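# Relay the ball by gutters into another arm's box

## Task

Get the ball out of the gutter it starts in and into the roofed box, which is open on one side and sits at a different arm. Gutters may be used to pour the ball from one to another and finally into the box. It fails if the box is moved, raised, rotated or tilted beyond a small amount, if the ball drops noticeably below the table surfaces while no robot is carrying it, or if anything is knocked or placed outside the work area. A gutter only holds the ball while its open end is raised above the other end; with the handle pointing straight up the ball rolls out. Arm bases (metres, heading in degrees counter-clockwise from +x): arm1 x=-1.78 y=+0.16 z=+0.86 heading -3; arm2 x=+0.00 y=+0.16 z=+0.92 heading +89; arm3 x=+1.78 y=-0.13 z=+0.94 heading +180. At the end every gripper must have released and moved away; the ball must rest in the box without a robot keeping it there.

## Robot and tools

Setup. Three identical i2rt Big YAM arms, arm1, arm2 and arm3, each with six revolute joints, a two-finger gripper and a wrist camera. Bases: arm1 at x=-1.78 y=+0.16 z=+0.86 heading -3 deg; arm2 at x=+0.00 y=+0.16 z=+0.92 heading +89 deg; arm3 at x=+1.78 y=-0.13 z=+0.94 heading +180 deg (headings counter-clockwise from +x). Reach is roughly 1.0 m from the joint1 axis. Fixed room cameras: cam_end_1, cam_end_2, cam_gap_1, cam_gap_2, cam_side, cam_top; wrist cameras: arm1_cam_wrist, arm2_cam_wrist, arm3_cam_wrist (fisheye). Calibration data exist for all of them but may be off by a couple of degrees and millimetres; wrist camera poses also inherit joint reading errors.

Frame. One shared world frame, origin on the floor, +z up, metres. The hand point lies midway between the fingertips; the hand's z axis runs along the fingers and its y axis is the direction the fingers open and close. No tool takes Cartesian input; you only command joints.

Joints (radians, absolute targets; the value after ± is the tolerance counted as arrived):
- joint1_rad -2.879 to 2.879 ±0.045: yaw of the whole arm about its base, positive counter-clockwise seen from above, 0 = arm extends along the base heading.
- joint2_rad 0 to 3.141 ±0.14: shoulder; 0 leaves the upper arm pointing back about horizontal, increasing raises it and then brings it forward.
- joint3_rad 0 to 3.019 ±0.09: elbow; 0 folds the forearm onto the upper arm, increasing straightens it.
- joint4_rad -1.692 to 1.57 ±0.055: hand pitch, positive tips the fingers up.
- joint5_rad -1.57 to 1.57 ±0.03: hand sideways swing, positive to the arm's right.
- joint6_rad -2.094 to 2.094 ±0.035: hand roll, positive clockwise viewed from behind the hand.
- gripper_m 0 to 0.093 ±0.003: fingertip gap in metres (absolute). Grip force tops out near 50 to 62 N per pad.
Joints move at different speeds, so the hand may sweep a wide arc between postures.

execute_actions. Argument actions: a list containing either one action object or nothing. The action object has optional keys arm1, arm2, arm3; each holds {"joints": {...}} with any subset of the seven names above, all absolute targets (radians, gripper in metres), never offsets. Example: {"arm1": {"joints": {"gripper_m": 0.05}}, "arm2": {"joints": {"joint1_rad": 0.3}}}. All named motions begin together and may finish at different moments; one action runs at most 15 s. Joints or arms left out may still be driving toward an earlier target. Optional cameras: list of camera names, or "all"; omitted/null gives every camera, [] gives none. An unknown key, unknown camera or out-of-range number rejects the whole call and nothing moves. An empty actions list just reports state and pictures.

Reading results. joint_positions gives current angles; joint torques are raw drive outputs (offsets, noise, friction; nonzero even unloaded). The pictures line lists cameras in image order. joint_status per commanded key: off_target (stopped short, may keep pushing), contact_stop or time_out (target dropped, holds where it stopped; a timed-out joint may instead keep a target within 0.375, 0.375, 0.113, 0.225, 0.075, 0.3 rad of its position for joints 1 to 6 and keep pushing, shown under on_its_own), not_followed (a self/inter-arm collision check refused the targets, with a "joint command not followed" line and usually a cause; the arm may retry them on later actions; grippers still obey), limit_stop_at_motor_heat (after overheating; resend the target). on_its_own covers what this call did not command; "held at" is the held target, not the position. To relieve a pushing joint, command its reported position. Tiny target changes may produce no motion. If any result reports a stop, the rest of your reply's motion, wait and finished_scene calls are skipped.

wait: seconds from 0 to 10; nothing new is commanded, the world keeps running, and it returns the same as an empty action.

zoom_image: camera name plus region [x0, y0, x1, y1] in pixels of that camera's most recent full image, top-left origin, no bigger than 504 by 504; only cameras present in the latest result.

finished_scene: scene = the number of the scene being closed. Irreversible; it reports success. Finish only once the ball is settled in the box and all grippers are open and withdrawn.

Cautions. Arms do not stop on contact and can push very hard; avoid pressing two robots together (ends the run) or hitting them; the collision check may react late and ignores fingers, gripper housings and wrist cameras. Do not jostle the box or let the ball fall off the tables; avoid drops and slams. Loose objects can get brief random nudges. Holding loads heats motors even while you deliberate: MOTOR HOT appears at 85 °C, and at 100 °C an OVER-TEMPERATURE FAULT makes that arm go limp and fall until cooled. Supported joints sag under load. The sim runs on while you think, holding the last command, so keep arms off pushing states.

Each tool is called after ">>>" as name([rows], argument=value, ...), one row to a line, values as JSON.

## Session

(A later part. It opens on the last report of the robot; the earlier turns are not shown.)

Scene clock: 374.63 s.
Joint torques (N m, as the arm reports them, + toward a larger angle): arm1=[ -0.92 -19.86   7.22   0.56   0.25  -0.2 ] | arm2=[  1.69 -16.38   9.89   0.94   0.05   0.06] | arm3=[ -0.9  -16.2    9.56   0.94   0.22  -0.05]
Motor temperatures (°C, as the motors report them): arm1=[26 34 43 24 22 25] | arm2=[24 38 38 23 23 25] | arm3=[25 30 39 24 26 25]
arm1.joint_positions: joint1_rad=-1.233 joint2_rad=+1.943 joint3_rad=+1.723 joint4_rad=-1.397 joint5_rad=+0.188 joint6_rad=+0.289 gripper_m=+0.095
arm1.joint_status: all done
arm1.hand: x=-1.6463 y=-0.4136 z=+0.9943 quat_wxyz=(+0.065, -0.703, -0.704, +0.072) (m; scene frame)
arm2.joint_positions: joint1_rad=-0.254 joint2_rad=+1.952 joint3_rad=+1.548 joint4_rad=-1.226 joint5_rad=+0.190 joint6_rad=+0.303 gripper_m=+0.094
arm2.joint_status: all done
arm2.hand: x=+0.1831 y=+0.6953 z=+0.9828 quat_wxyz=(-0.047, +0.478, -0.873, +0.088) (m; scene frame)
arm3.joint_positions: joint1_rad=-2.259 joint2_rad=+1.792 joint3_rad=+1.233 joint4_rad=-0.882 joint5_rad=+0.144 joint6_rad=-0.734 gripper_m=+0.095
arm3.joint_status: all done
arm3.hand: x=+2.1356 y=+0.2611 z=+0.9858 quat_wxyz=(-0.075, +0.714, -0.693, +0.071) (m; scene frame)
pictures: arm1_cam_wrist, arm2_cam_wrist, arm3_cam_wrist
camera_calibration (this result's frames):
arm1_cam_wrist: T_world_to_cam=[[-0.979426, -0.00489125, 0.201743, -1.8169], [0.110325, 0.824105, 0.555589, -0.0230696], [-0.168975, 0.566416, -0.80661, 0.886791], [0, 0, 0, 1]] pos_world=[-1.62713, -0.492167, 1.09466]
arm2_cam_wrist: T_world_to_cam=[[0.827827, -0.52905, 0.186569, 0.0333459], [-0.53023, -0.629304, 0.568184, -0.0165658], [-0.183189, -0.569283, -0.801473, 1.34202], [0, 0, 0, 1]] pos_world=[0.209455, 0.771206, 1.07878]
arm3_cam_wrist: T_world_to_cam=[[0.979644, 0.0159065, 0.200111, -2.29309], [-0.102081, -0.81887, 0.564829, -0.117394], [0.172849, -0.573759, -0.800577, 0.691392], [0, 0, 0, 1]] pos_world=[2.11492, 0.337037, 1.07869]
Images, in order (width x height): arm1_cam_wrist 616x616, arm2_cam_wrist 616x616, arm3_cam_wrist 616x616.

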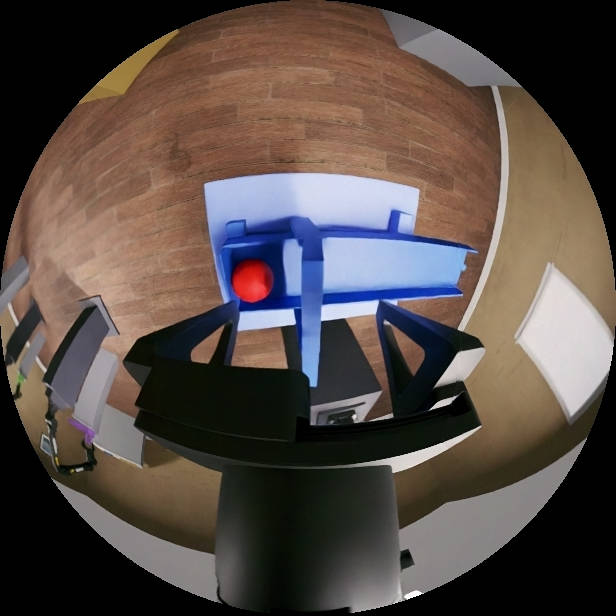

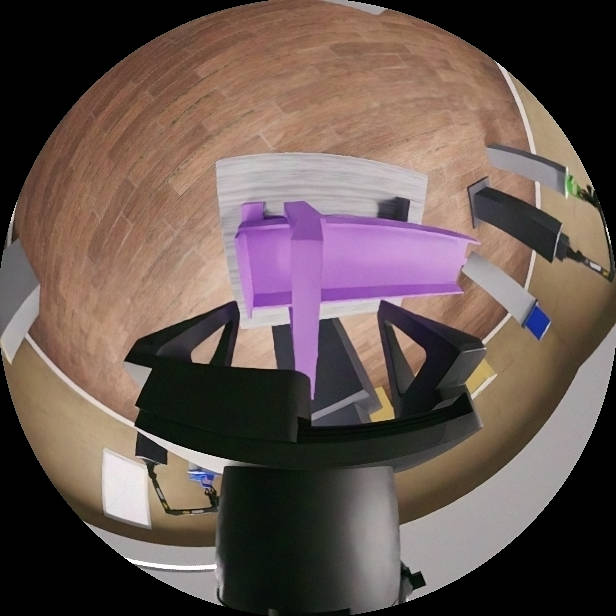

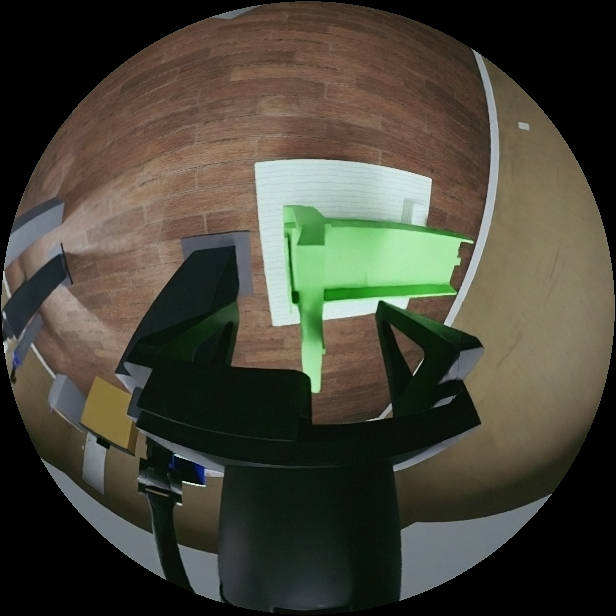

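>>> execute_actions([
  {"arm1":{"joints":{"joint2_rad":1.974,"gripper_m":0.0}},"arm2":{"joints":{"gripper_m":0.0}},"arm3":{"joints":{"joint2_rad":1.82,"gripper_m":0.0}}},
], cameras=["arm1_cam_wrist","arm2_cam_wrist","arm3_cam_wrist","cam_side"])

Scene clock: 382.00 s.
Joint torques (N m, as the arm reports them, + toward a larger angle): arm1=[ -1.16 -19.67   7.19   0.51  -0.02  -0.2 ] | arm2=[  1.59 -17.13   9.81   0.93   0.01   0.05] | arm3=[ -0.98 -15.88   9.4    0.9   -0.33  -0.03]
Motor temperatures (°C, as the motors report them): arm1=[26 34 42 24 22 25] | arm2=[24 38 38 23 23 25] | arm3=[25 29 39 24 26 25]
arm1.joint_positions: joint1_rad=-1.234 joint2_rad=+1.955 joint3_rad=+1.723 joint4_rad=-1.397 joint5_rad=+0.194 joint6_rad=+0.288 gripper_m=+0.012
arm1.joint_status: gripper_m off_target (ended at +0.012, target +0.000); the others done
arm1.hand: x=-1.6478 y=-0.4140 z=+0.9881 quat_wxyz=(+0.072, -0.703, -0.704, +0.071) (m; scene frame)
arm2.joint_positions: joint1_rad=-0.254 joint2_rad=+1.952 joint3_rad=+1.548 joint4_rad=-1.226 joint5_rad=+0.193 joint6_rad=+0.305 gripper_m=+0.011
arm2.joint_status: gripper_m off_target (ended at +0.011, target +0.000)
arm2.hand: x=+0.1835 y=+0.6953 z=+0.9829 quat_wxyz=(-0.048, +0.477, -0.873, +0.089) (m; scene frame)
arm3.joint_positions: joint1_rad=-2.260 joint2_rad=+1.802 joint3_rad=+1.237 joint4_rad=-0.877 joint5_rad=+0.158 joint6_rad=-0.736 gripper_m=+0.012
arm3.joint_status: gripper_m off_target (ended at +0.012, target +0.000); the others done
arm3.hand: x=+2.1393 y=+0.2608 z=+0.9827 quat_wxyz=(-0.075, +0.714, -0.692, +0.078) (m; scene frame)
pictures: arm1_cam_wrist, arm2_cam_wrist, arm3_cam_wrist, cam_side
camera_calibration (this result's frames):
arm1_cam_wrist: T_world_to_cam=[[-0.977632, -0.00675421, 0.210213, -1.82337], [0.115278, 0.818772, 0.562426, -0.0198793], [-0.175915, 0.574079, -0.799679, 0.866609], [0, 0, 0, 1]] pos_world=[-1.62785, -0.493541, 1.08749]
arm2_cam_wrist: T_world_to_cam=[[0.82644, -0.530493, 0.188608, 0.0322519], [-0.532742, -0.628425, 0.566805, -0.0151945], [-0.18216, -0.56891, -0.801972, 1.34219], [0, 0, 0, 1]] pos_world=[0.209744, 0.771144, 1.07892]
arm3_cam_wrist: T_world_to_cam=[[0.977496, 0.0174335, 0.210234, -2.30183], [-0.108454, -0.813263, 0.571701, -0.110112], [0.180942, -0.581635, -0.79307, 0.665481], [0, 0, 0, 1]] pos_world=[2.11767, 0.337646, 1.07465]
Images, in order (width x height): arm1_cam_wrist 616x616, arm2_cam_wrist 616x616, arm3_cam_wrist 616x616, cam_side 672x504.

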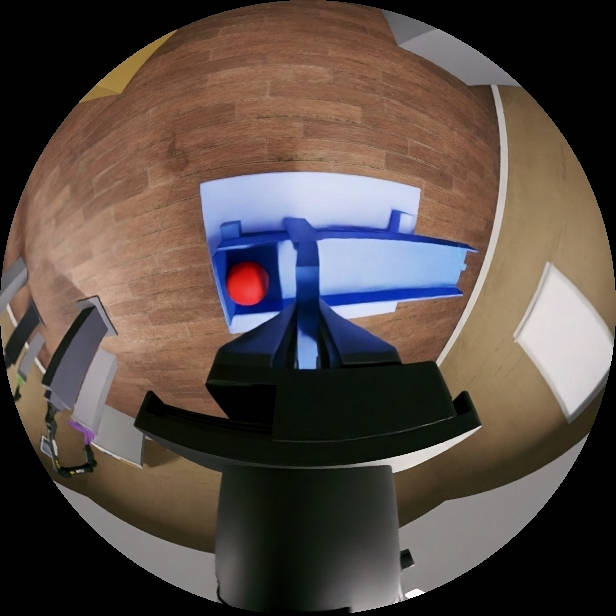

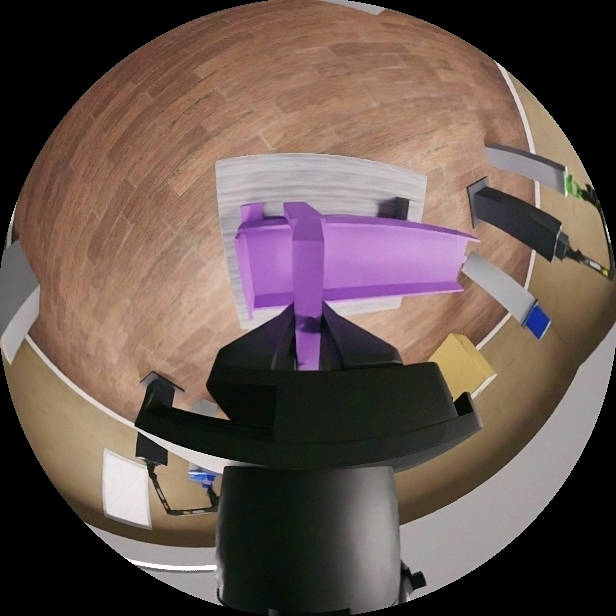

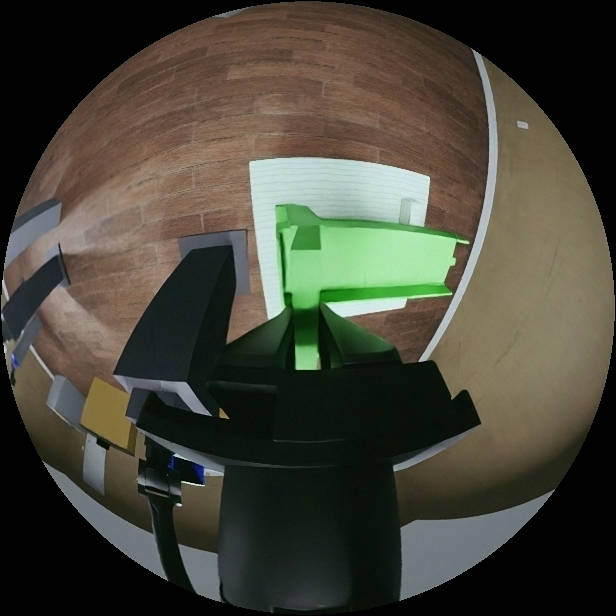

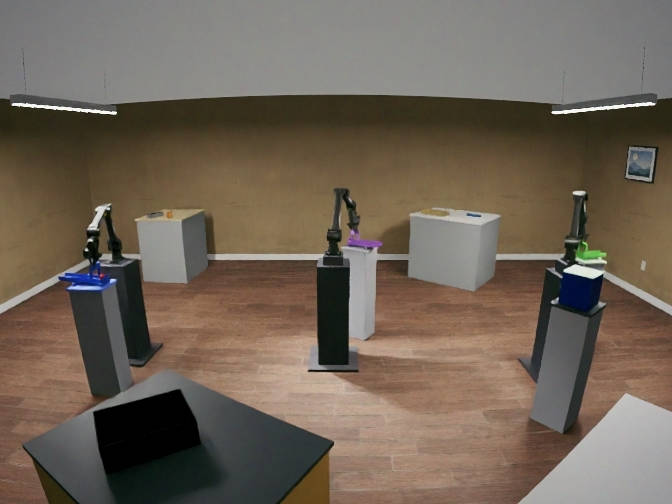

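>>> execute_actions([
  {"arm1":{"joints":{"joint2_rad":1.76,"joint4_rad":-1.6}},"arm2":{"joints":{"joint2_rad":1.76,"joint4_rad":-1.43}},"arm3":{"joints":{"joint2_rad":1.61,"joint4_rad":-1.08}}},
], cameras=["arm1_cam_wrist","arm2_cam_wrist","arm3_cam_wrist","cam_side"])

Scene clock: 444.83 s.
Joint torques (N m, as the arm reports them, + toward a larger angle): arm1=[ -0.78 -18.48   8.21  -0.46   0.3   -0.18] | arm2=[  1.72 -15.57  11.41  -0.27   0.17   0.05] | arm3=[ -1.15 -13.96   9.91   0.33   0.11   0.04]
Motor temperatures (°C, as the motors report them): arm1=[26 34 41 24 22 25] | arm2=[24 38 38 23 23 25] | arm3=[25 30 39 24 26 25]
arm1.joint_positions: joint1_rad=-1.234 joint2_rad=+1.758 joint3_rad=+1.712 joint4_rad=-1.588 joint5_rad=+0.187 joint6_rad=+0.286 gripper_m=+0.012
arm1.joint_status: all done
arm1.hand: x=-1.6633 y=-0.3570 z=+1.0916 quat_wxyz=(+0.073, -0.702, -0.705, +0.067) (m; scene frame)
arm2.joint_positions: joint1_rad=-0.254 joint2_rad=+1.747 joint3_rad=+1.537 joint4_rad=-1.416 joint5_rad=+0.187 joint6_rad=+0.305 gripper_m=+0.011
arm2.joint_status: all done
arm2.hand: x=+0.1699 y=+0.6500 z=+1.0878 quat_wxyz=(-0.047, +0.477, -0.874, +0.085) (m; scene frame)
arm3.joint_positions: joint1_rad=-2.260 joint2_rad=+1.606 joint3_rad=+1.237 joint4_rad=-1.073 joint5_rad=+0.146 joint6_rad=-0.737 gripper_m=+0.012
arm3.joint_status: all done
arm3.hand: x=+2.1121 y=+0.2326 z=+1.0716 quat_wxyz=(-0.074, +0.715, -0.692, +0.072) (m; scene frame)
pictures: arm1_cam_wrist, arm2_cam_wrist, arm3_cam_wrist, cam_side
camera_calibration (this result's frames):
arm1_cam_wrist: T_world_to_cam=[[-0.978651, -0.0101767, 0.205279, -1.85743], [0.11097, 0.814523, 0.569419, -0.139324], [-0.172999, 0.580042, -0.796004, 0.91685], [0, 0, 0, 1]] pos_world=[-1.6437, -0.437232, 1.19044]
arm2_cam_wrist: T_world_to_cam=[[0.827108, -0.531674, 0.182251, 0.00725176], [-0.530363, -0.630986, 0.56619, -0.108387], [-0.18603, -0.56496, -0.803874, 1.39825], [0, 0, 0, 1]] pos_world=[0.196635, 0.725421, 1.18407]
arm3_cam_wrist: T_world_to_cam=[[0.979511, 0.0184219, 0.200545, -2.28756], [-0.100775, -0.817329, 0.567289, -0.197318], [0.174362, -0.575876, -0.798727, 0.743132], [0, 0, 0, 1]] pos_world=[2.09123, 0.30882, 1.16425]
Images, in order (width x height): arm1_cam_wrist 616x616, arm2_cam_wrist 616x616, arm3_cam_wrist 616x616, cam_side 672x504.

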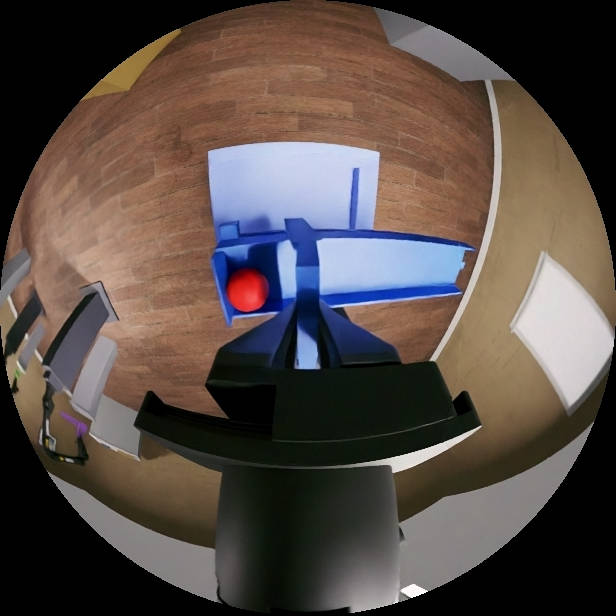

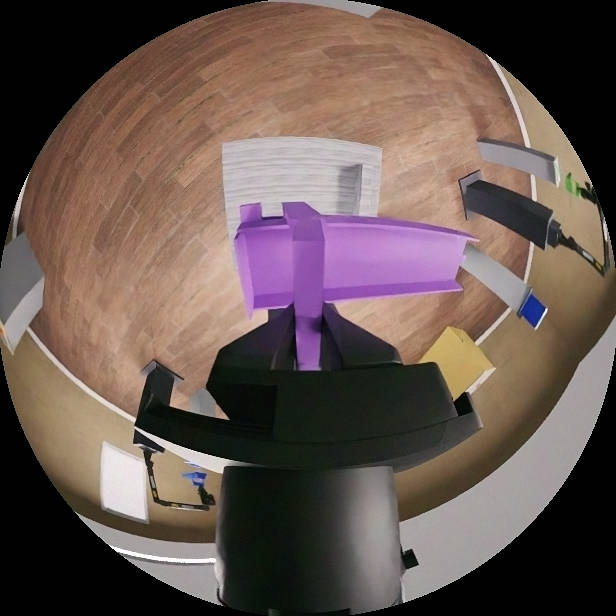

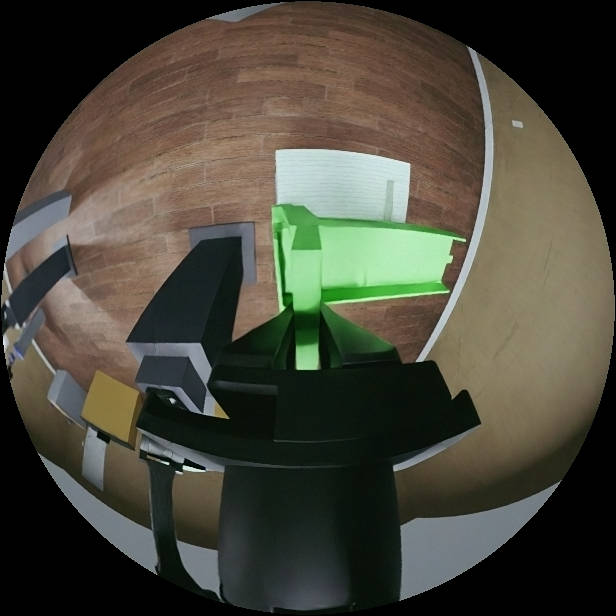

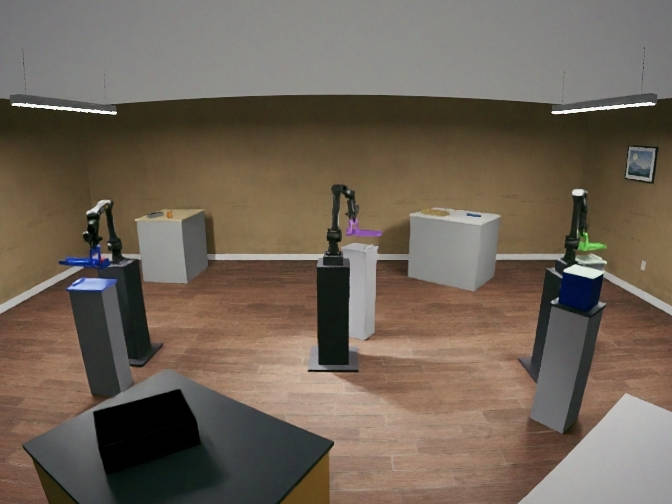

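>>> execute_actions([
  {"arm1":{"joints":{"joint5_rad":0.36,"joint6_rad":0.0}},"arm2":{"joints":{"joint1_rad":1.587,"joint4_rad":-1.1,"joint5_rad":0.0,"joint6_rad":-1.571}},"arm3":{"joints":{"joint1_rad":2.06,"joint2_rad":1.357,"joint3_rad":1.52,"joint4_rad":-1.446,"joint5_rad":0.0,"joint6_rad":-1.571}}},
], cameras=["arm1_cam_wrist","arm3_cam_wrist","cam_side","cam_top","cam_end_2"])

Scene clock: 485.13 s.
Joint torques (N m, as the arm reports them, + toward a larger angle): arm1=[ -0.77 -18.51   8.27  -0.45   0.63  -0.2 ] | arm2=[  1.32 -17.28  11.95   0.98  -0.09  -0.07] | arm3=[  0.42 -15.13   9.7    0.59  -0.11  -0.03]
Motor temperatures (°C, as the motors report them): arm1=[26 33 43 24 23 25] | arm2=[24 38 40 23 23 25] | arm3=[25 30 41 24 26 25]
arm1.joint_positions: joint1_rad=-1.234 joint2_rad=+1.758 joint3_rad=+1.712 joint4_rad=-1.588 joint5_rad=+0.352 joint6_rad=+0.010 gripper_m=+0.012
arm1.joint_status: all done
arm1.hand: x=-1.6894 y=-0.3651 z=+1.0991 quat_wxyz=(+0.129, -0.590, -0.788, +0.122) (m; scene frame)
arm2.joint_positions: joint1_rad=+1.593 joint2_rad=+1.765 joint3_rad=+1.537 joint4_rad=-1.105 joint5_rad=-0.002 joint6_rad=-1.563 gripper_m=+0.011
arm2.joint_status: all done
arm2.hand: x=-0.5913 y=+0.1599 z=+1.0846 quat_wxyz=(-0.082, +0.703, +0.701, -0.087) (m; scene frame)
arm3.joint_positions: joint1_rad=+2.061 joint2_rad=+1.388 joint3_rad=+1.502 joint4_rad=-1.440 joint5_rad=-0.001 joint6_rad=-1.560 gripper_m=+0.012
arm3.joint_status: all done
arm3.hand: x=+1.9893 y=-0.5339 z=+1.2622 quat_wxyz=(+0.037, -0.232, +0.965, -0.119) (m; scene frame)
pictures: arm1_cam_wrist, arm3_cam_wrist, cam_end_2, cam_side, cam_top
camera_calibration (this result's frames):
arm1_cam_wrist: T_world_to_cam=[[-0.892964, -0.278964, 0.353263, -2.00057], [-0.0211282, 0.809916, 0.586166, -0.377347], [-0.449633, 0.515961, -0.729119, 0.358802], [0, 0, 0, 1]] pos_world=[-1.63308, -0.437596, 1.18952]
arm3_cam_wrist: T_world_to_cam=[[0.427905, -0.871044, 0.241205, -1.62028], [-0.800994, -0.24184, 0.547652, 0.780671], [-0.418696, -0.427546, -0.801185, 1.73742], [0, 0, 0, 1]] pos_world=[2.04609, -0.47971, 1.35528]
Images, in order (width x height): arm1_cam_wrist 616x616, arm3_cam_wrist 616x616, cam_end_2 672x504, cam_side 672x504, cam_top 672x504.

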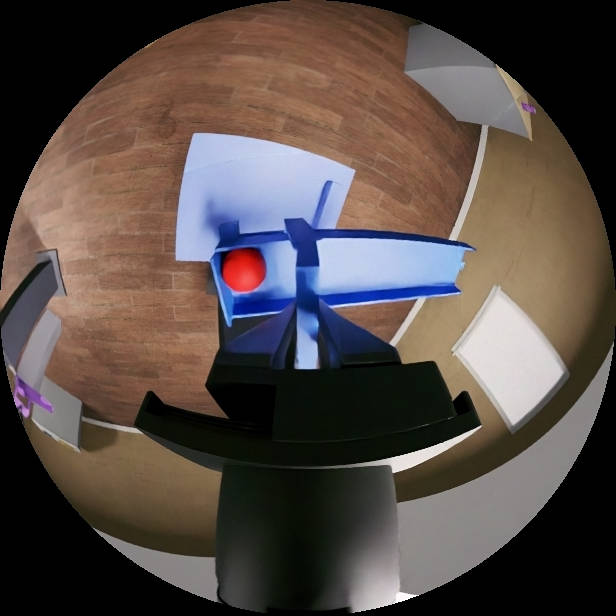

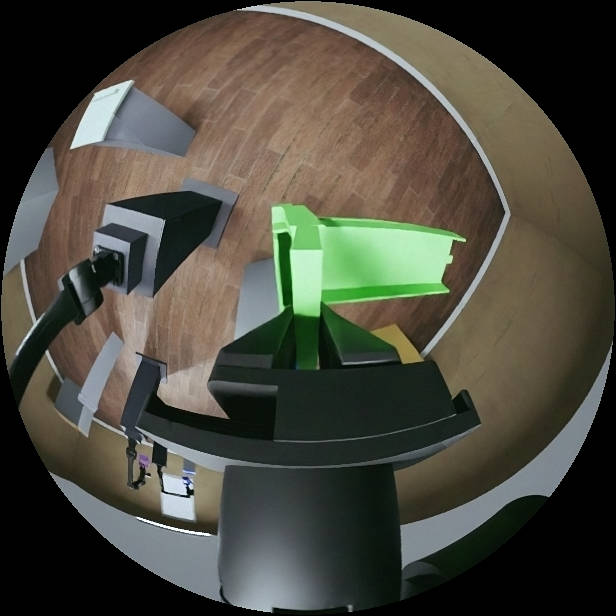

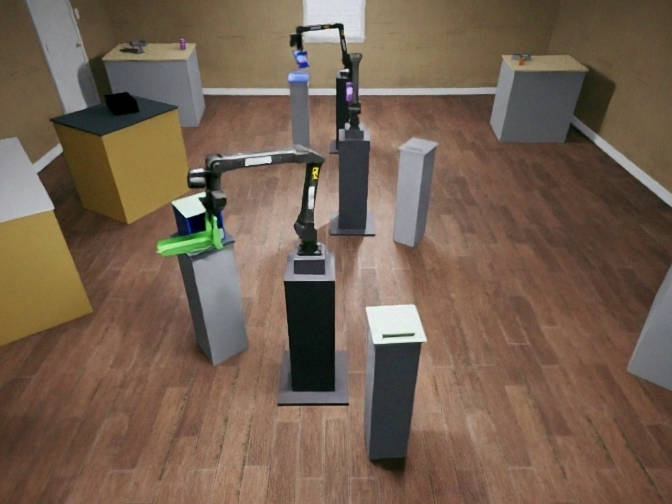

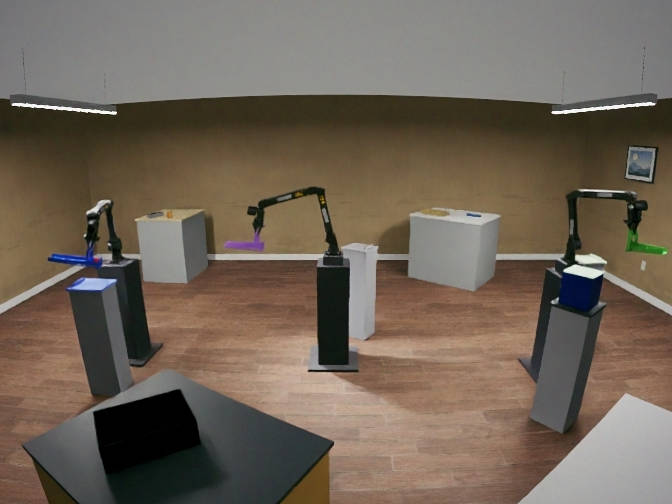

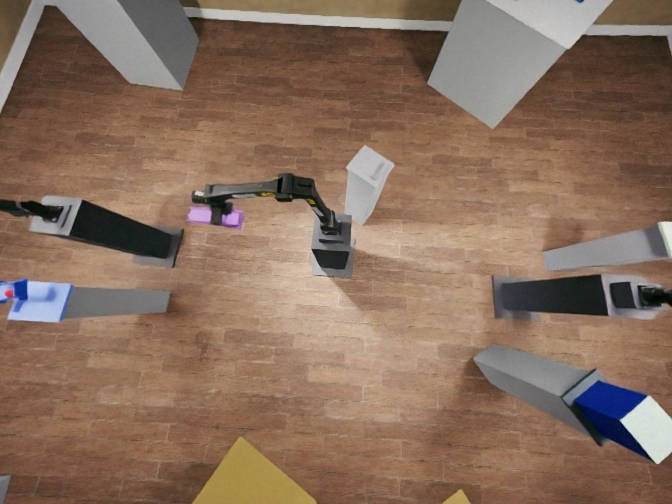

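>>> zoom_image(camera="cam_side", region=[200, 180, 340, 270])

>>> zoom_image(camera="cam_end_2", region=[140, 140, 300, 280])

Region (200, 180, 340, 270) of cam_side's 672x504 image, scaled by 3.600, with more detail than that image has; it fills the top 324 rows of this view, and the rest is white.

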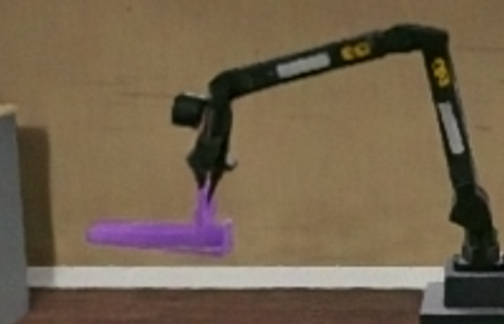

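Region (140, 140, 300, 280) of cam_end_2's 672x504 image, scaled by 3.150, with more detail than that image has; it fills the top 441 rows of this view, and the rest is white.

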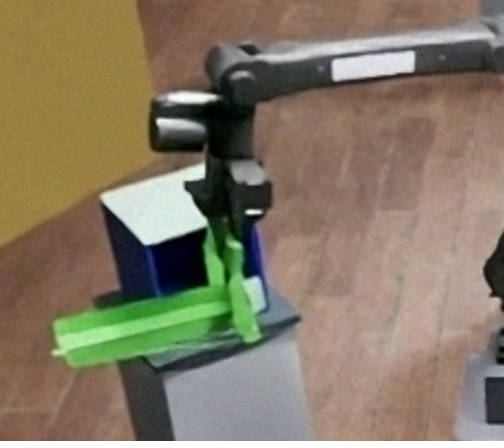

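>>> zoom_image(camera="arm1_cam_wrist", region=[200, 200, 490, 340])

Region (200, 200, 490, 340) of arm1_cam_wrist's 616x616 image, scaled by 1.738, with more detail than that image has; it fills the top 243 rows of this view, and the rest is white.

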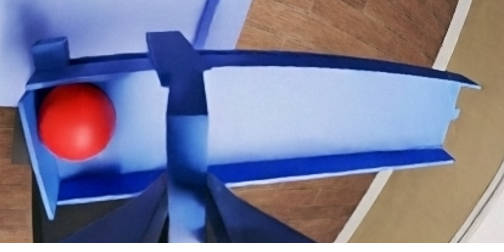

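>>> zoom_image(camera="cam_top", region=[552, 360, 672, 480])

>>> zoom_image(camera="cam_side", region=[530, 180, 672, 330])

>>> execute_actions([
  {"arm1":{"joints":{"joint4_rad":-1.115}},"arm3":{"joints":{"joint6_rad":0.5}}},
], cameras=["arm1_cam_wrist","arm3_cam_wrist","cam_end_2"])

Region (552, 360, 672, 480) of cam_top's 672x504 image, scaled by 4.200, with more detail than that image has.

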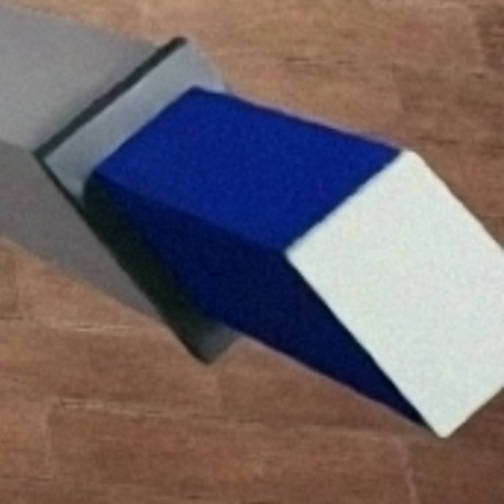

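Region (530, 180, 672, 330) of cam_side's 672x504 image, scaled by 3.360, with more detail than that image has; it fills the left 477 columns of this view, and the rest is white.

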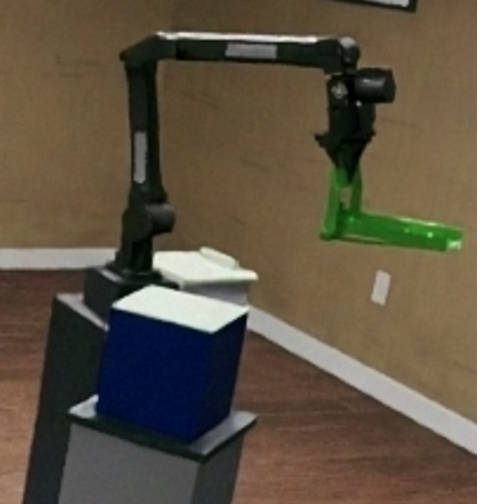

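Scene clock: 571.13 s.
Joint torques (N m, as the arm reports them, + toward a larger angle): arm1=[ -0.79 -19.54   8.85   1.57   0.6   -0.19] | arm2=[  1.31 -17.32  11.94   0.98  -0.09  -0.07] | arm3=[  0.09 -15.67   9.73   0.43   0.12   0.15]
Motor temperatures (°C, as the motors report them): arm1=[26 33 44 24 24 25] | arm2=[24 39 41 23 23 25] | arm3=[25 30 43 24 26 25]
arm1.joint_positions: joint1_rad=-1.234 joint2_rad=+1.758 joint3_rad=+1.712 joint4_rad=-1.140 joint5_rad=+0.352 joint6_rad=+0.009 gripper_m=+0.012
arm1.joint_status: all done
arm1.hand: x=-1.6604 y=-0.4641 z=+1.1157 quat_wxyz=(-0.048, -0.609, -0.751, +0.250) (m; scene frame)
arm2.joint_positions: joint1_rad=+1.593 joint2_rad=+1.765 joint3_rad=+1.537 joint4_rad=-1.105 joint5_rad=-0.002 joint6_rad=-1.563 gripper_m=+0.011
arm2.joint_status: not commanded
arm2.hand: x=-0.5913 y=+0.1599 z=+1.0846 quat_wxyz=(-0.082, +0.703, +0.701, -0.087) (m; scene frame)
arm3.joint_positions: joint1_rad=+2.061 joint2_rad=+1.387 joint3_rad=+1.502 joint4_rad=-1.440 joint5_rad=-0.001 joint6_rad=+0.489 gripper_m=+0.012
arm3.joint_status: all done
arm3.hand: x=+1.9893 y=-0.5338 z=+1.2623 quat_wxyz=(+0.121, +0.704, +0.700, -0.030) (m; scene frame)
pictures: arm1_cam_wrist, arm3_cam_wrist, cam_end_2
camera_calibration (this result's frames):
arm1_cam_wrist: T_world_to_cam=[[-0.935961, -0.131842, 0.326488, -1.98143], [-0.0718198, 0.979242, 0.189546, 0.130671], [-0.344701, 0.15396, -0.926001, 0.660929], [0, 0, 0, 1]] pos_world=[-1.61734, -0.490952, 1.23417]
arm3_cam_wrist: T_world_to_cam=[[-0.990899, 0.00374384, -0.134555, 2.14349], [-0.0496428, 0.918986, 0.391152, 0.103181], [0.125119, 0.394271, -0.910437, 1.23241], [0, 0, 0, 1]] pos_world=[1.9749, -0.58875, 1.37009]
Images, in order (width x height): arm1_cam_wrist 616x616, arm3_cam_wrist 616x616, cam_end_2 672x504.

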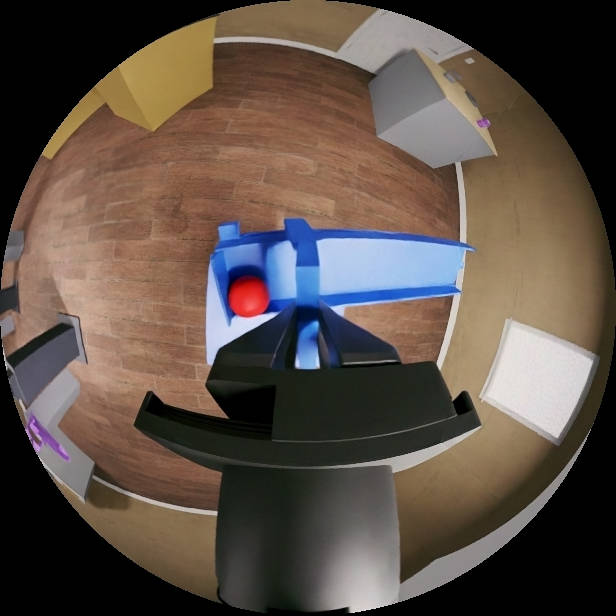

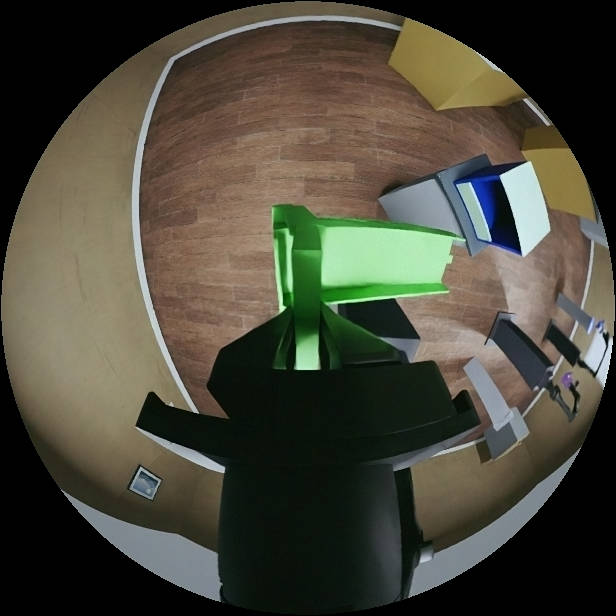

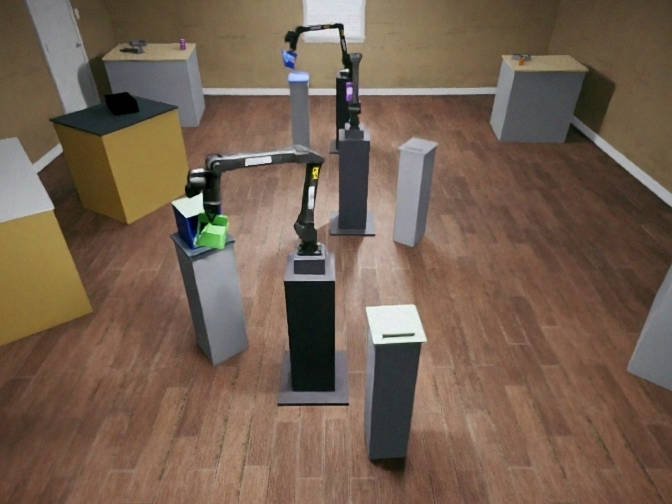

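>>> zoom_image(camera="arm3_cam_wrist", region=[370, 130, 590, 290])

>>> execute_actions([
  {"arm1":{"joints":{"joint6_rad":-1.571}}},
], cameras=["arm1_cam_wrist"])

>>> execute_actions([
  {"arm1":{"joints":{"joint5_rad":0.0}}},
], cameras=["arm1_cam_wrist","cam_side"])

Region (370, 130, 590, 290) of arm3_cam_wrist's 616x616 image, scaled by 2.291, with more detail than that image has; it fills the top 367 rows of this view, and the rest is white.

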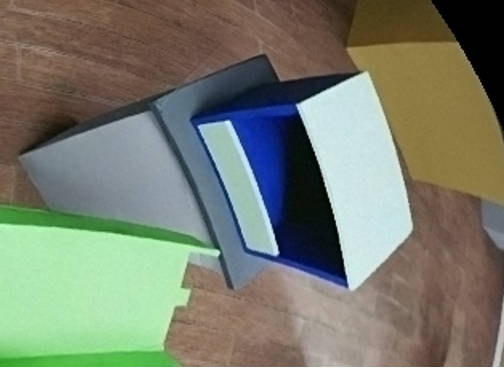

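Scene clock: 578.27 s.
Joint torques (N m, as the arm reports them, + toward a larger angle): arm1=[ -0.68 -19.4    8.82   1.52   0.48  -0.19] | arm2=[  1.27 -17.29  11.95   0.96  -0.09  -0.07] | arm3=[ -0.47 -14.67   9.57   0.55   0.16   0.12]
Motor temperatures (°C, as the motors report them): arm1=[26 34 45 24 24 25] | arm2=[24 39 41 23 23 25] | arm3=[25 30 43 24 26 25]
arm1.joint_positions: joint1_rad=-1.234 joint2_rad=+1.758 joint3_rad=+1.712 joint4_rad=-1.140 joint5_rad=+0.353 joint6_rad=-1.561 gripper_m=+0.012
arm1.joint_status: all done
arm1.hand: x=-1.6605 y=-0.4642 z=+1.1158 quat_wxyz=(+0.143, +0.100, -0.962, +0.211) (m; scene frame)
arm2.joint_positions: joint1_rad=+1.593 joint2_rad=+1.765 joint3_rad=+1.537 joint4_rad=-1.105 joint5_rad=-0.002 joint6_rad=-1.563 gripper_m=+0.011
arm2.joint_status: not commanded
arm2.hand: x=-0.5913 y=+0.1599 z=+1.0846 quat_wxyz=(-0.082, +0.703, +0.701, -0.087) (m; scene frame)
arm3.joint_positions: joint1_rad=+2.061 joint2_rad=+1.387 joint3_rad=+1.502 joint4_rad=-1.440 joint5_rad=-0.001 joint6_rad=+0.489 gripper_m=+0.012
arm3.joint_status: not commanded
arm3.hand: x=+1.9893 y=-0.5338 z=+1.2623 quat_wxyz=(+0.121, +0.704, +0.700, -0.030) (m; scene frame)
pictures: arm1_cam_wrist
camera_calibration (this result's frames):
arm1_cam_wrist: T_world_to_cam=[[0.258261, -0.886158, 0.384741, -0.413652], [-0.635846, 0.143911, 0.758281, -1.82822], [-0.727325, -0.440471, -0.526293, -0.696324], [0, 0, 0, 1]] pos_world=[-1.56209, -0.410171, 1.17898]
Images, in order (width x height): arm1_cam_wrist 616x616.

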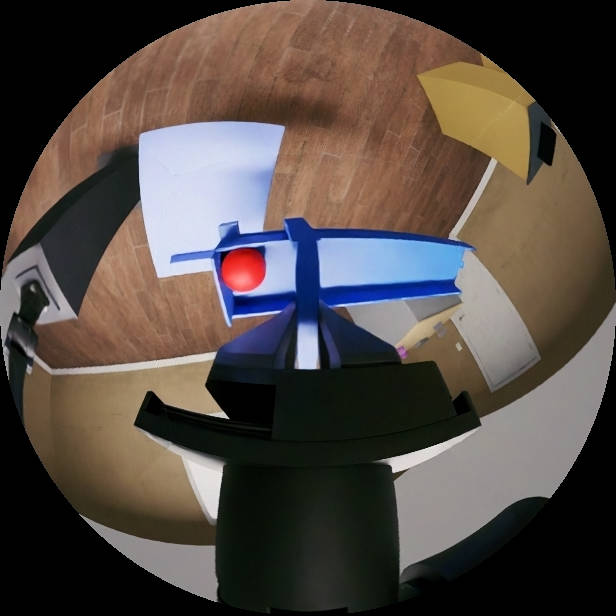

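Scene clock: 579.27 s.
Joint torques (N m, as the arm reports them, + toward a larger angle): arm1=[ -0.74 -19.42   8.84   1.52  -0.16  -0.19] | arm2=[  1.31 -17.28  11.95   0.96  -0.09  -0.07] | arm3=[  1.32 -15.56   9.66   0.55   0.19   0.14]
Motor temperatures (°C, as the motors report them): arm1=[26 34 45 24 24 25] | arm2=[24 39 41 23 23 25] | arm3=[25 30 43 24 26 25]
arm1.joint_positions: joint1_rad=-1.234 joint2_rad=+1.759 joint3_rad=+1.712 joint4_rad=-1.140 joint5_rad=+0.001 joint6_rad=-1.564 gripper_m=+0.012
arm1.joint_status: all done
arm1.hand: x=-1.6026 y=-0.4514 z=+1.1057 quat_wxyz=(-0.027, +0.136, -0.972, +0.189) (m; scene frame)
arm2.joint_positions: joint1_rad=+1.593 joint2_rad=+1.765 joint3_rad=+1.537 joint4_rad=-1.105 joint5_rad=-0.002 joint6_rad=-1.563 gripper_m=+0.011
arm2.joint_status: not commanded
arm2.hand: x=-0.5913 y=+0.1599 z=+1.0846 quat_wxyz=(-0.082, +0.703, +0.701, -0.087) (m; scene frame)
arm3.joint_positions: joint1_rad=+2.061 joint2_rad=+1.387 joint3_rad=+1.502 joint4_rad=-1.440 joint5_rad=-0.001 joint6_rad=+0.489 gripper_m=+0.012
arm3.joint_status: not commanded
arm3.hand: x=+1.9893 y=-0.5338 z=+1.2623 quat_wxyz=(+0.121, +0.704, +0.700, -0.030) (m; scene frame)
pictures: arm1_cam_wrist, cam_side
camera_calibration (this result's frames):
arm1_cam_wrist: T_world_to_cam=[[0.257222, -0.887077, 0.383315, -0.413905], [-0.84753, -0.0165252, 0.53049, -1.94537], [-0.464251, -0.461325, -0.756076, 0.012412], [0, 0, 0, 1]] pos_world=[-1.53653, -0.393587, 1.20004]
Images, in order (width x height): arm1_cam_wrist 616x616, cam_side 672x504.

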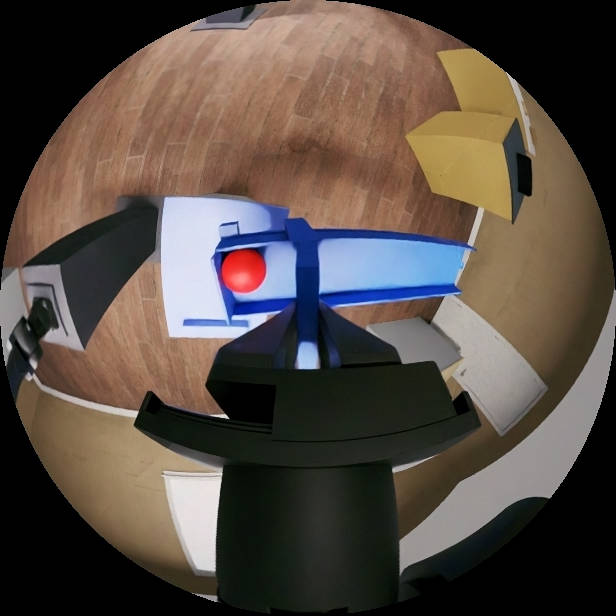

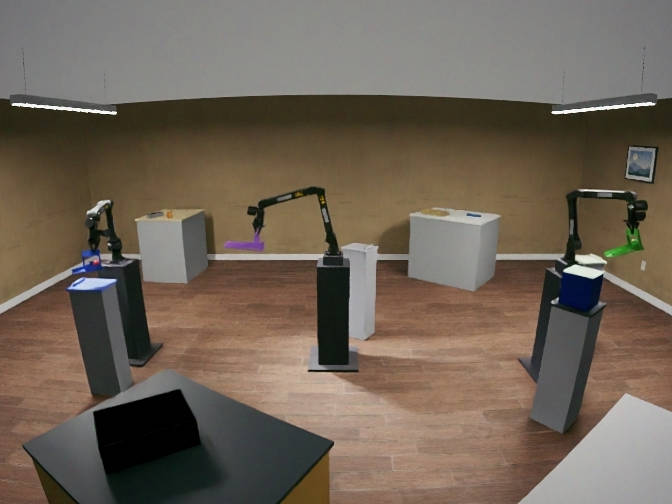

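>>> execute_actions([
  {"arm1":{"joints":{"joint1_rad":0.055,"joint2_rad":1.43}},"arm2":{"joints":{"joint2_rad":2.105,"joint3_rad":1.865,"joint4_rad":-0.885}},"arm3":{"joints":{"joint1_rad":-0.161,"joint6_rad":-1.571}}},
], cameras=["arm1_cam_wrist","cam_side","cam_gap_1"])

Scene clock: 622.33 s.
Joint torques (N m, as the arm reports them, + toward a larger angle): arm1=[ -1.36 -15.87   9.79   1.68   0.04  -0.15] | arm2=[  1.33 -24.    15.46   1.64  -0.09  -0.05] | arm3=[ -0.78 -14.31   9.63   0.27  -0.09  -0.05]
Motor temperatures (°C, as the motors report them): arm1=[26 34 46 24 23 25] | arm2=[24 39 43 23 23 25] | arm3=[25 31 44 24 26 25]
arm1.joint_positions: joint1_rad=+0.064 joint2_rad=+1.449 joint3_rad=+1.700 joint4_rad=-1.131 joint5_rad=-0.003 joint6_rad=-1.564 gripper_m=+0.012
arm1.joint_status: all done
arm1.hand: x=-1.2100 y=+0.1634 z=+1.2818 quat_wxyz=(-0.243, +0.668, -0.663, +0.236) (m; scene frame)
arm2.joint_positions: joint1_rad=+1.593 joint2_rad=+2.128 joint3_rad=+1.812 joint4_rad=-0.902 joint5_rad=-0.002 joint6_rad=-1.564 gripper_m=+0.011
arm2.joint_status: all done
arm2.hand: x=-0.7276 y=+0.1591 z=+0.9874 quat_wxyz=(-0.122, +0.697, +0.695, -0.127) (m; scene frame)
arm3.joint_positions: joint1_rad=-0.162 joint2_rad=+1.387 joint3_rad=+1.502 joint4_rad=-1.440 joint5_rad=+0.001 joint6_rad=-1.558 gripper_m=+0.012
arm3.joint_status: all done
arm3.hand: x=+1.3240 y=-0.0507 z=+1.2548 quat_wxyz=(-0.090, +0.763, +0.636, -0.074) (m; scene frame)
pictures: arm1_cam_wrist, cam_gap_1, cam_side
camera_calibration (this result's frames):
arm1_cam_wrist: T_world_to_cam=[[0.764809, 0.00716454, 0.644217, 0.0965826], [-0.359544, -0.824992, 0.436023, -0.852273], [0.534598, -0.565099, -0.628385, 1.6733], [0, 0, 0, 1]] pos_world=[-1.27484, 0.241769, 1.36087]
Images, in order (width x height): arm1_cam_wrist 616x616, cam_gap_1 672x504, cam_side 672x504.

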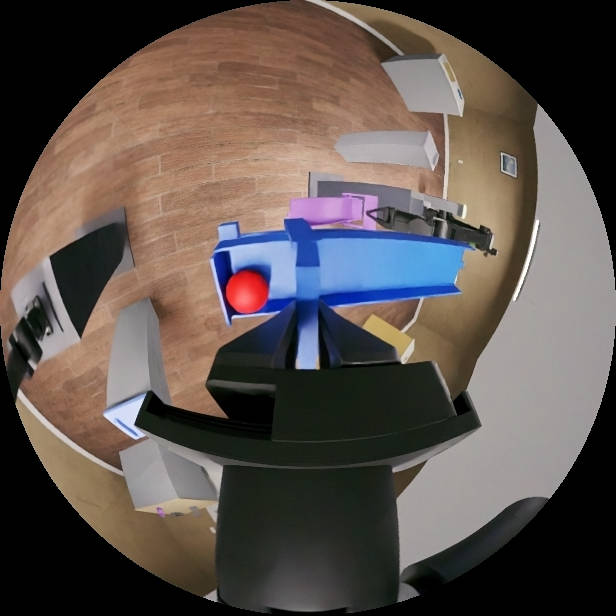

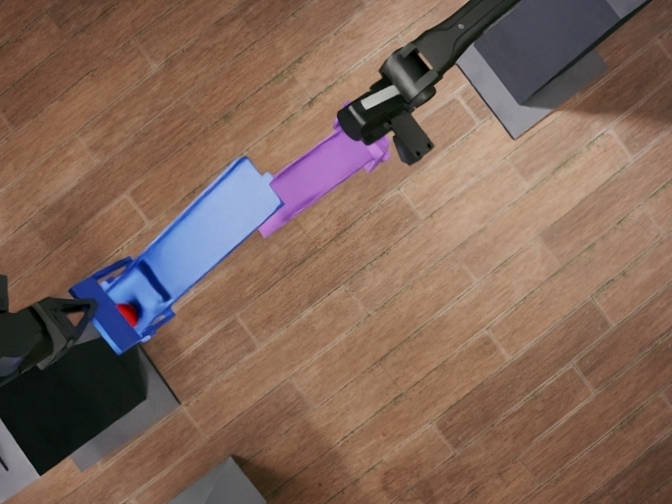

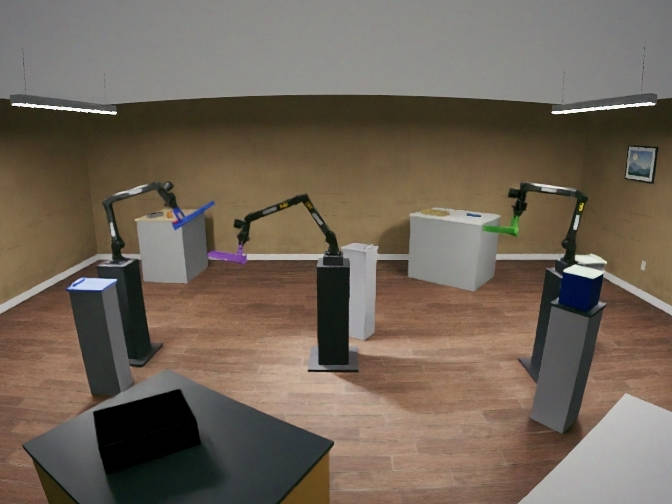

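>>> execute_actions([
  {"arm1":{"joints":{"joint3_rad":1.34,"joint4_rad":-1.04}},"arm2":{"joints":{"joint3_rad":1.9}}},
], cameras=["arm1_cam_wrist","arm2_cam_wrist","cam_side","cam_gap_1"])

Scene clock: 637.20 s.
Joint torques (N m, as the arm reports them, + toward a larger angle): arm1=[ -1.33 -16.05   9.13   1.45   0.02  -0.17] | arm2=[  1.36 -23.86  15.34   1.69  -0.09  -0.05] | arm3=[ -0.3  -15.37   9.76   0.36  -0.1   -0.07]
Motor temperatures (°C, as the motors report them): arm1=[26 33 48 25 23 25] | arm2=[24 42 46 23 23 25] | arm3=[25 31 44 24 26 25]
arm1.joint_positions: joint1_rad=+0.064 joint2_rad=+1.450 joint3_rad=+1.327 joint4_rad=-1.063 joint5_rad=-0.003 joint6_rad=-1.564 gripper_m=+0.012
arm1.joint_status: all done
arm1.hand: x=-1.2651 y=+0.1627 z=+1.1015 quat_wxyz=(-0.137, +0.696, -0.692, +0.133) (m; scene frame)
arm2.joint_positions: joint1_rad=+1.593 joint2_rad=+2.128 joint3_rad=+1.848 joint4_rad=-0.902 joint5_rad=-0.002 joint6_rad=-1.564 gripper_m=+0.011
arm2.joint_status: all done
arm2.hand: x=-0.7401 y=+0.1591 z=+1.0040 quat_wxyz=(-0.135, +0.694, +0.693, -0.140) (m; scene frame)
arm3.joint_positions: joint1_rad=-0.162 joint2_rad=+1.387 joint3_rad=+1.502 joint4_rad=-1.440 joint5_rad=+0.001 joint6_rad=-1.559 gripper_m=+0.012
arm3.joint_status: not commanded
arm3.hand: x=+1.3240 y=-0.0507 z=+1.2548 quat_wxyz=(-0.090, +0.762, +0.637, -0.074) (m; scene frame)
pictures: arm1_cam_wrist, arm2_cam_wrist, cam_gap_1, cam_side
camera_calibration (this result's frames):
arm1_cam_wrist: T_world_to_cam=[[0.92346, 0.00915265, 0.383586, 0.742385], [-0.210851, -0.823132, 0.527253, -0.7067], [0.320567, -0.567777, -0.758199, 1.4617], [0, 0, 0, 1]] pos_world=[-1.30314, 0.241416, 1.1961]
arm2_cam_wrist: T_world_to_cam=[[-0.929047, 0.00352029, 0.369944, -1.0591], [0.21393, 0.820933, 0.529436, -0.49663], [-0.301835, 0.571013, -0.763439, 0.577177], [0, 0, 0, 1]] pos_world=[-0.703494, 0.0818527, 1.09538]
Images, in order (width x height): arm1_cam_wrist 616x616, arm2_cam_wrist 616x616, cam_gap_1 672x504, cam_side 672x504.

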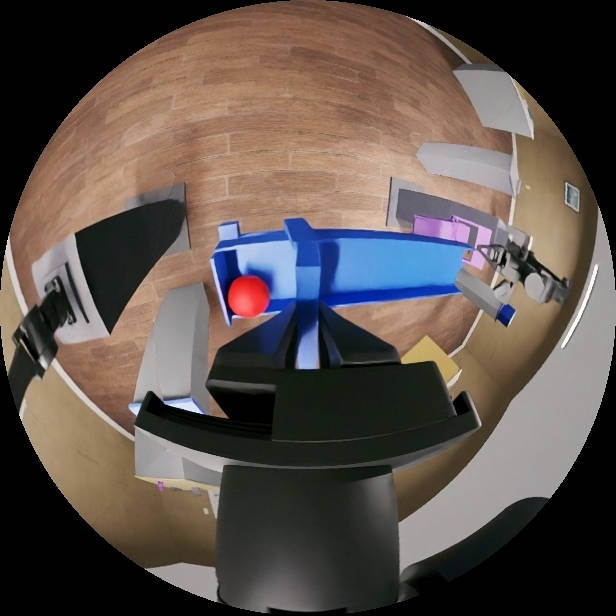

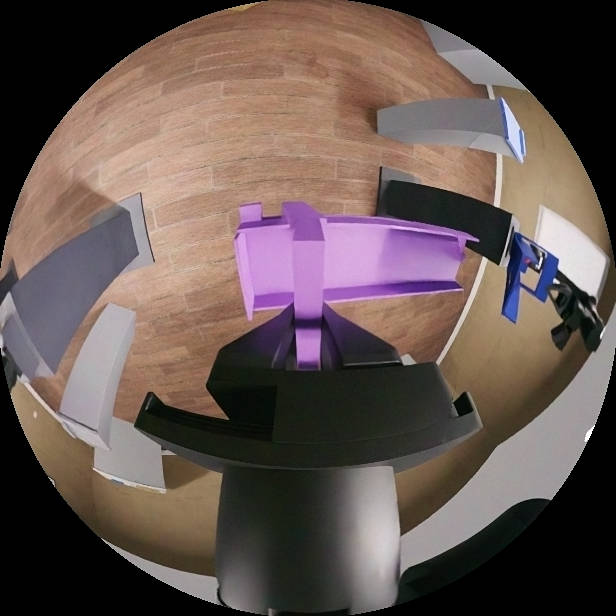

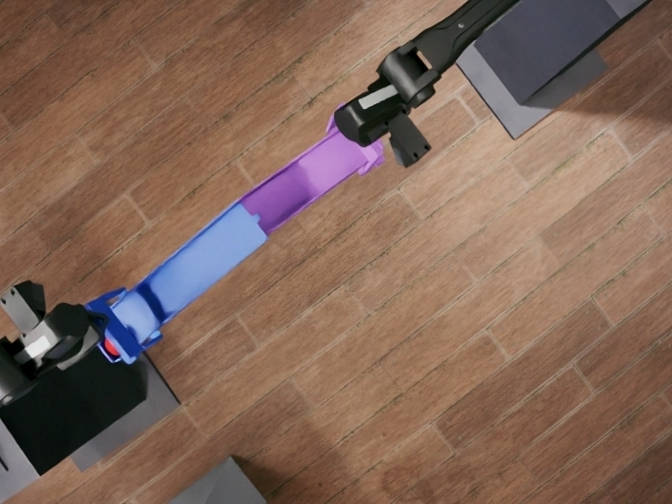

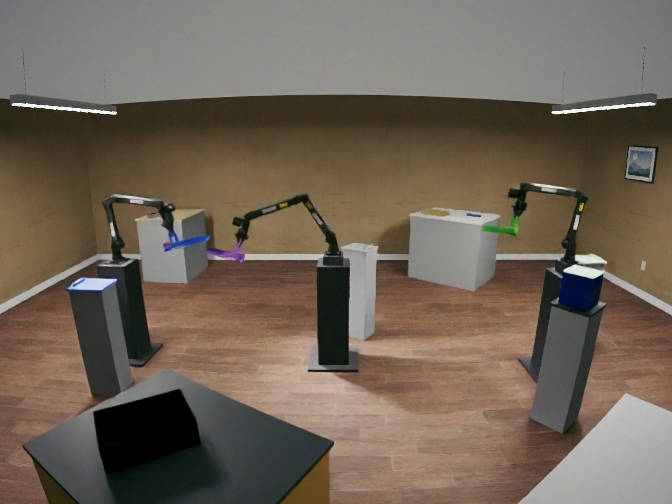

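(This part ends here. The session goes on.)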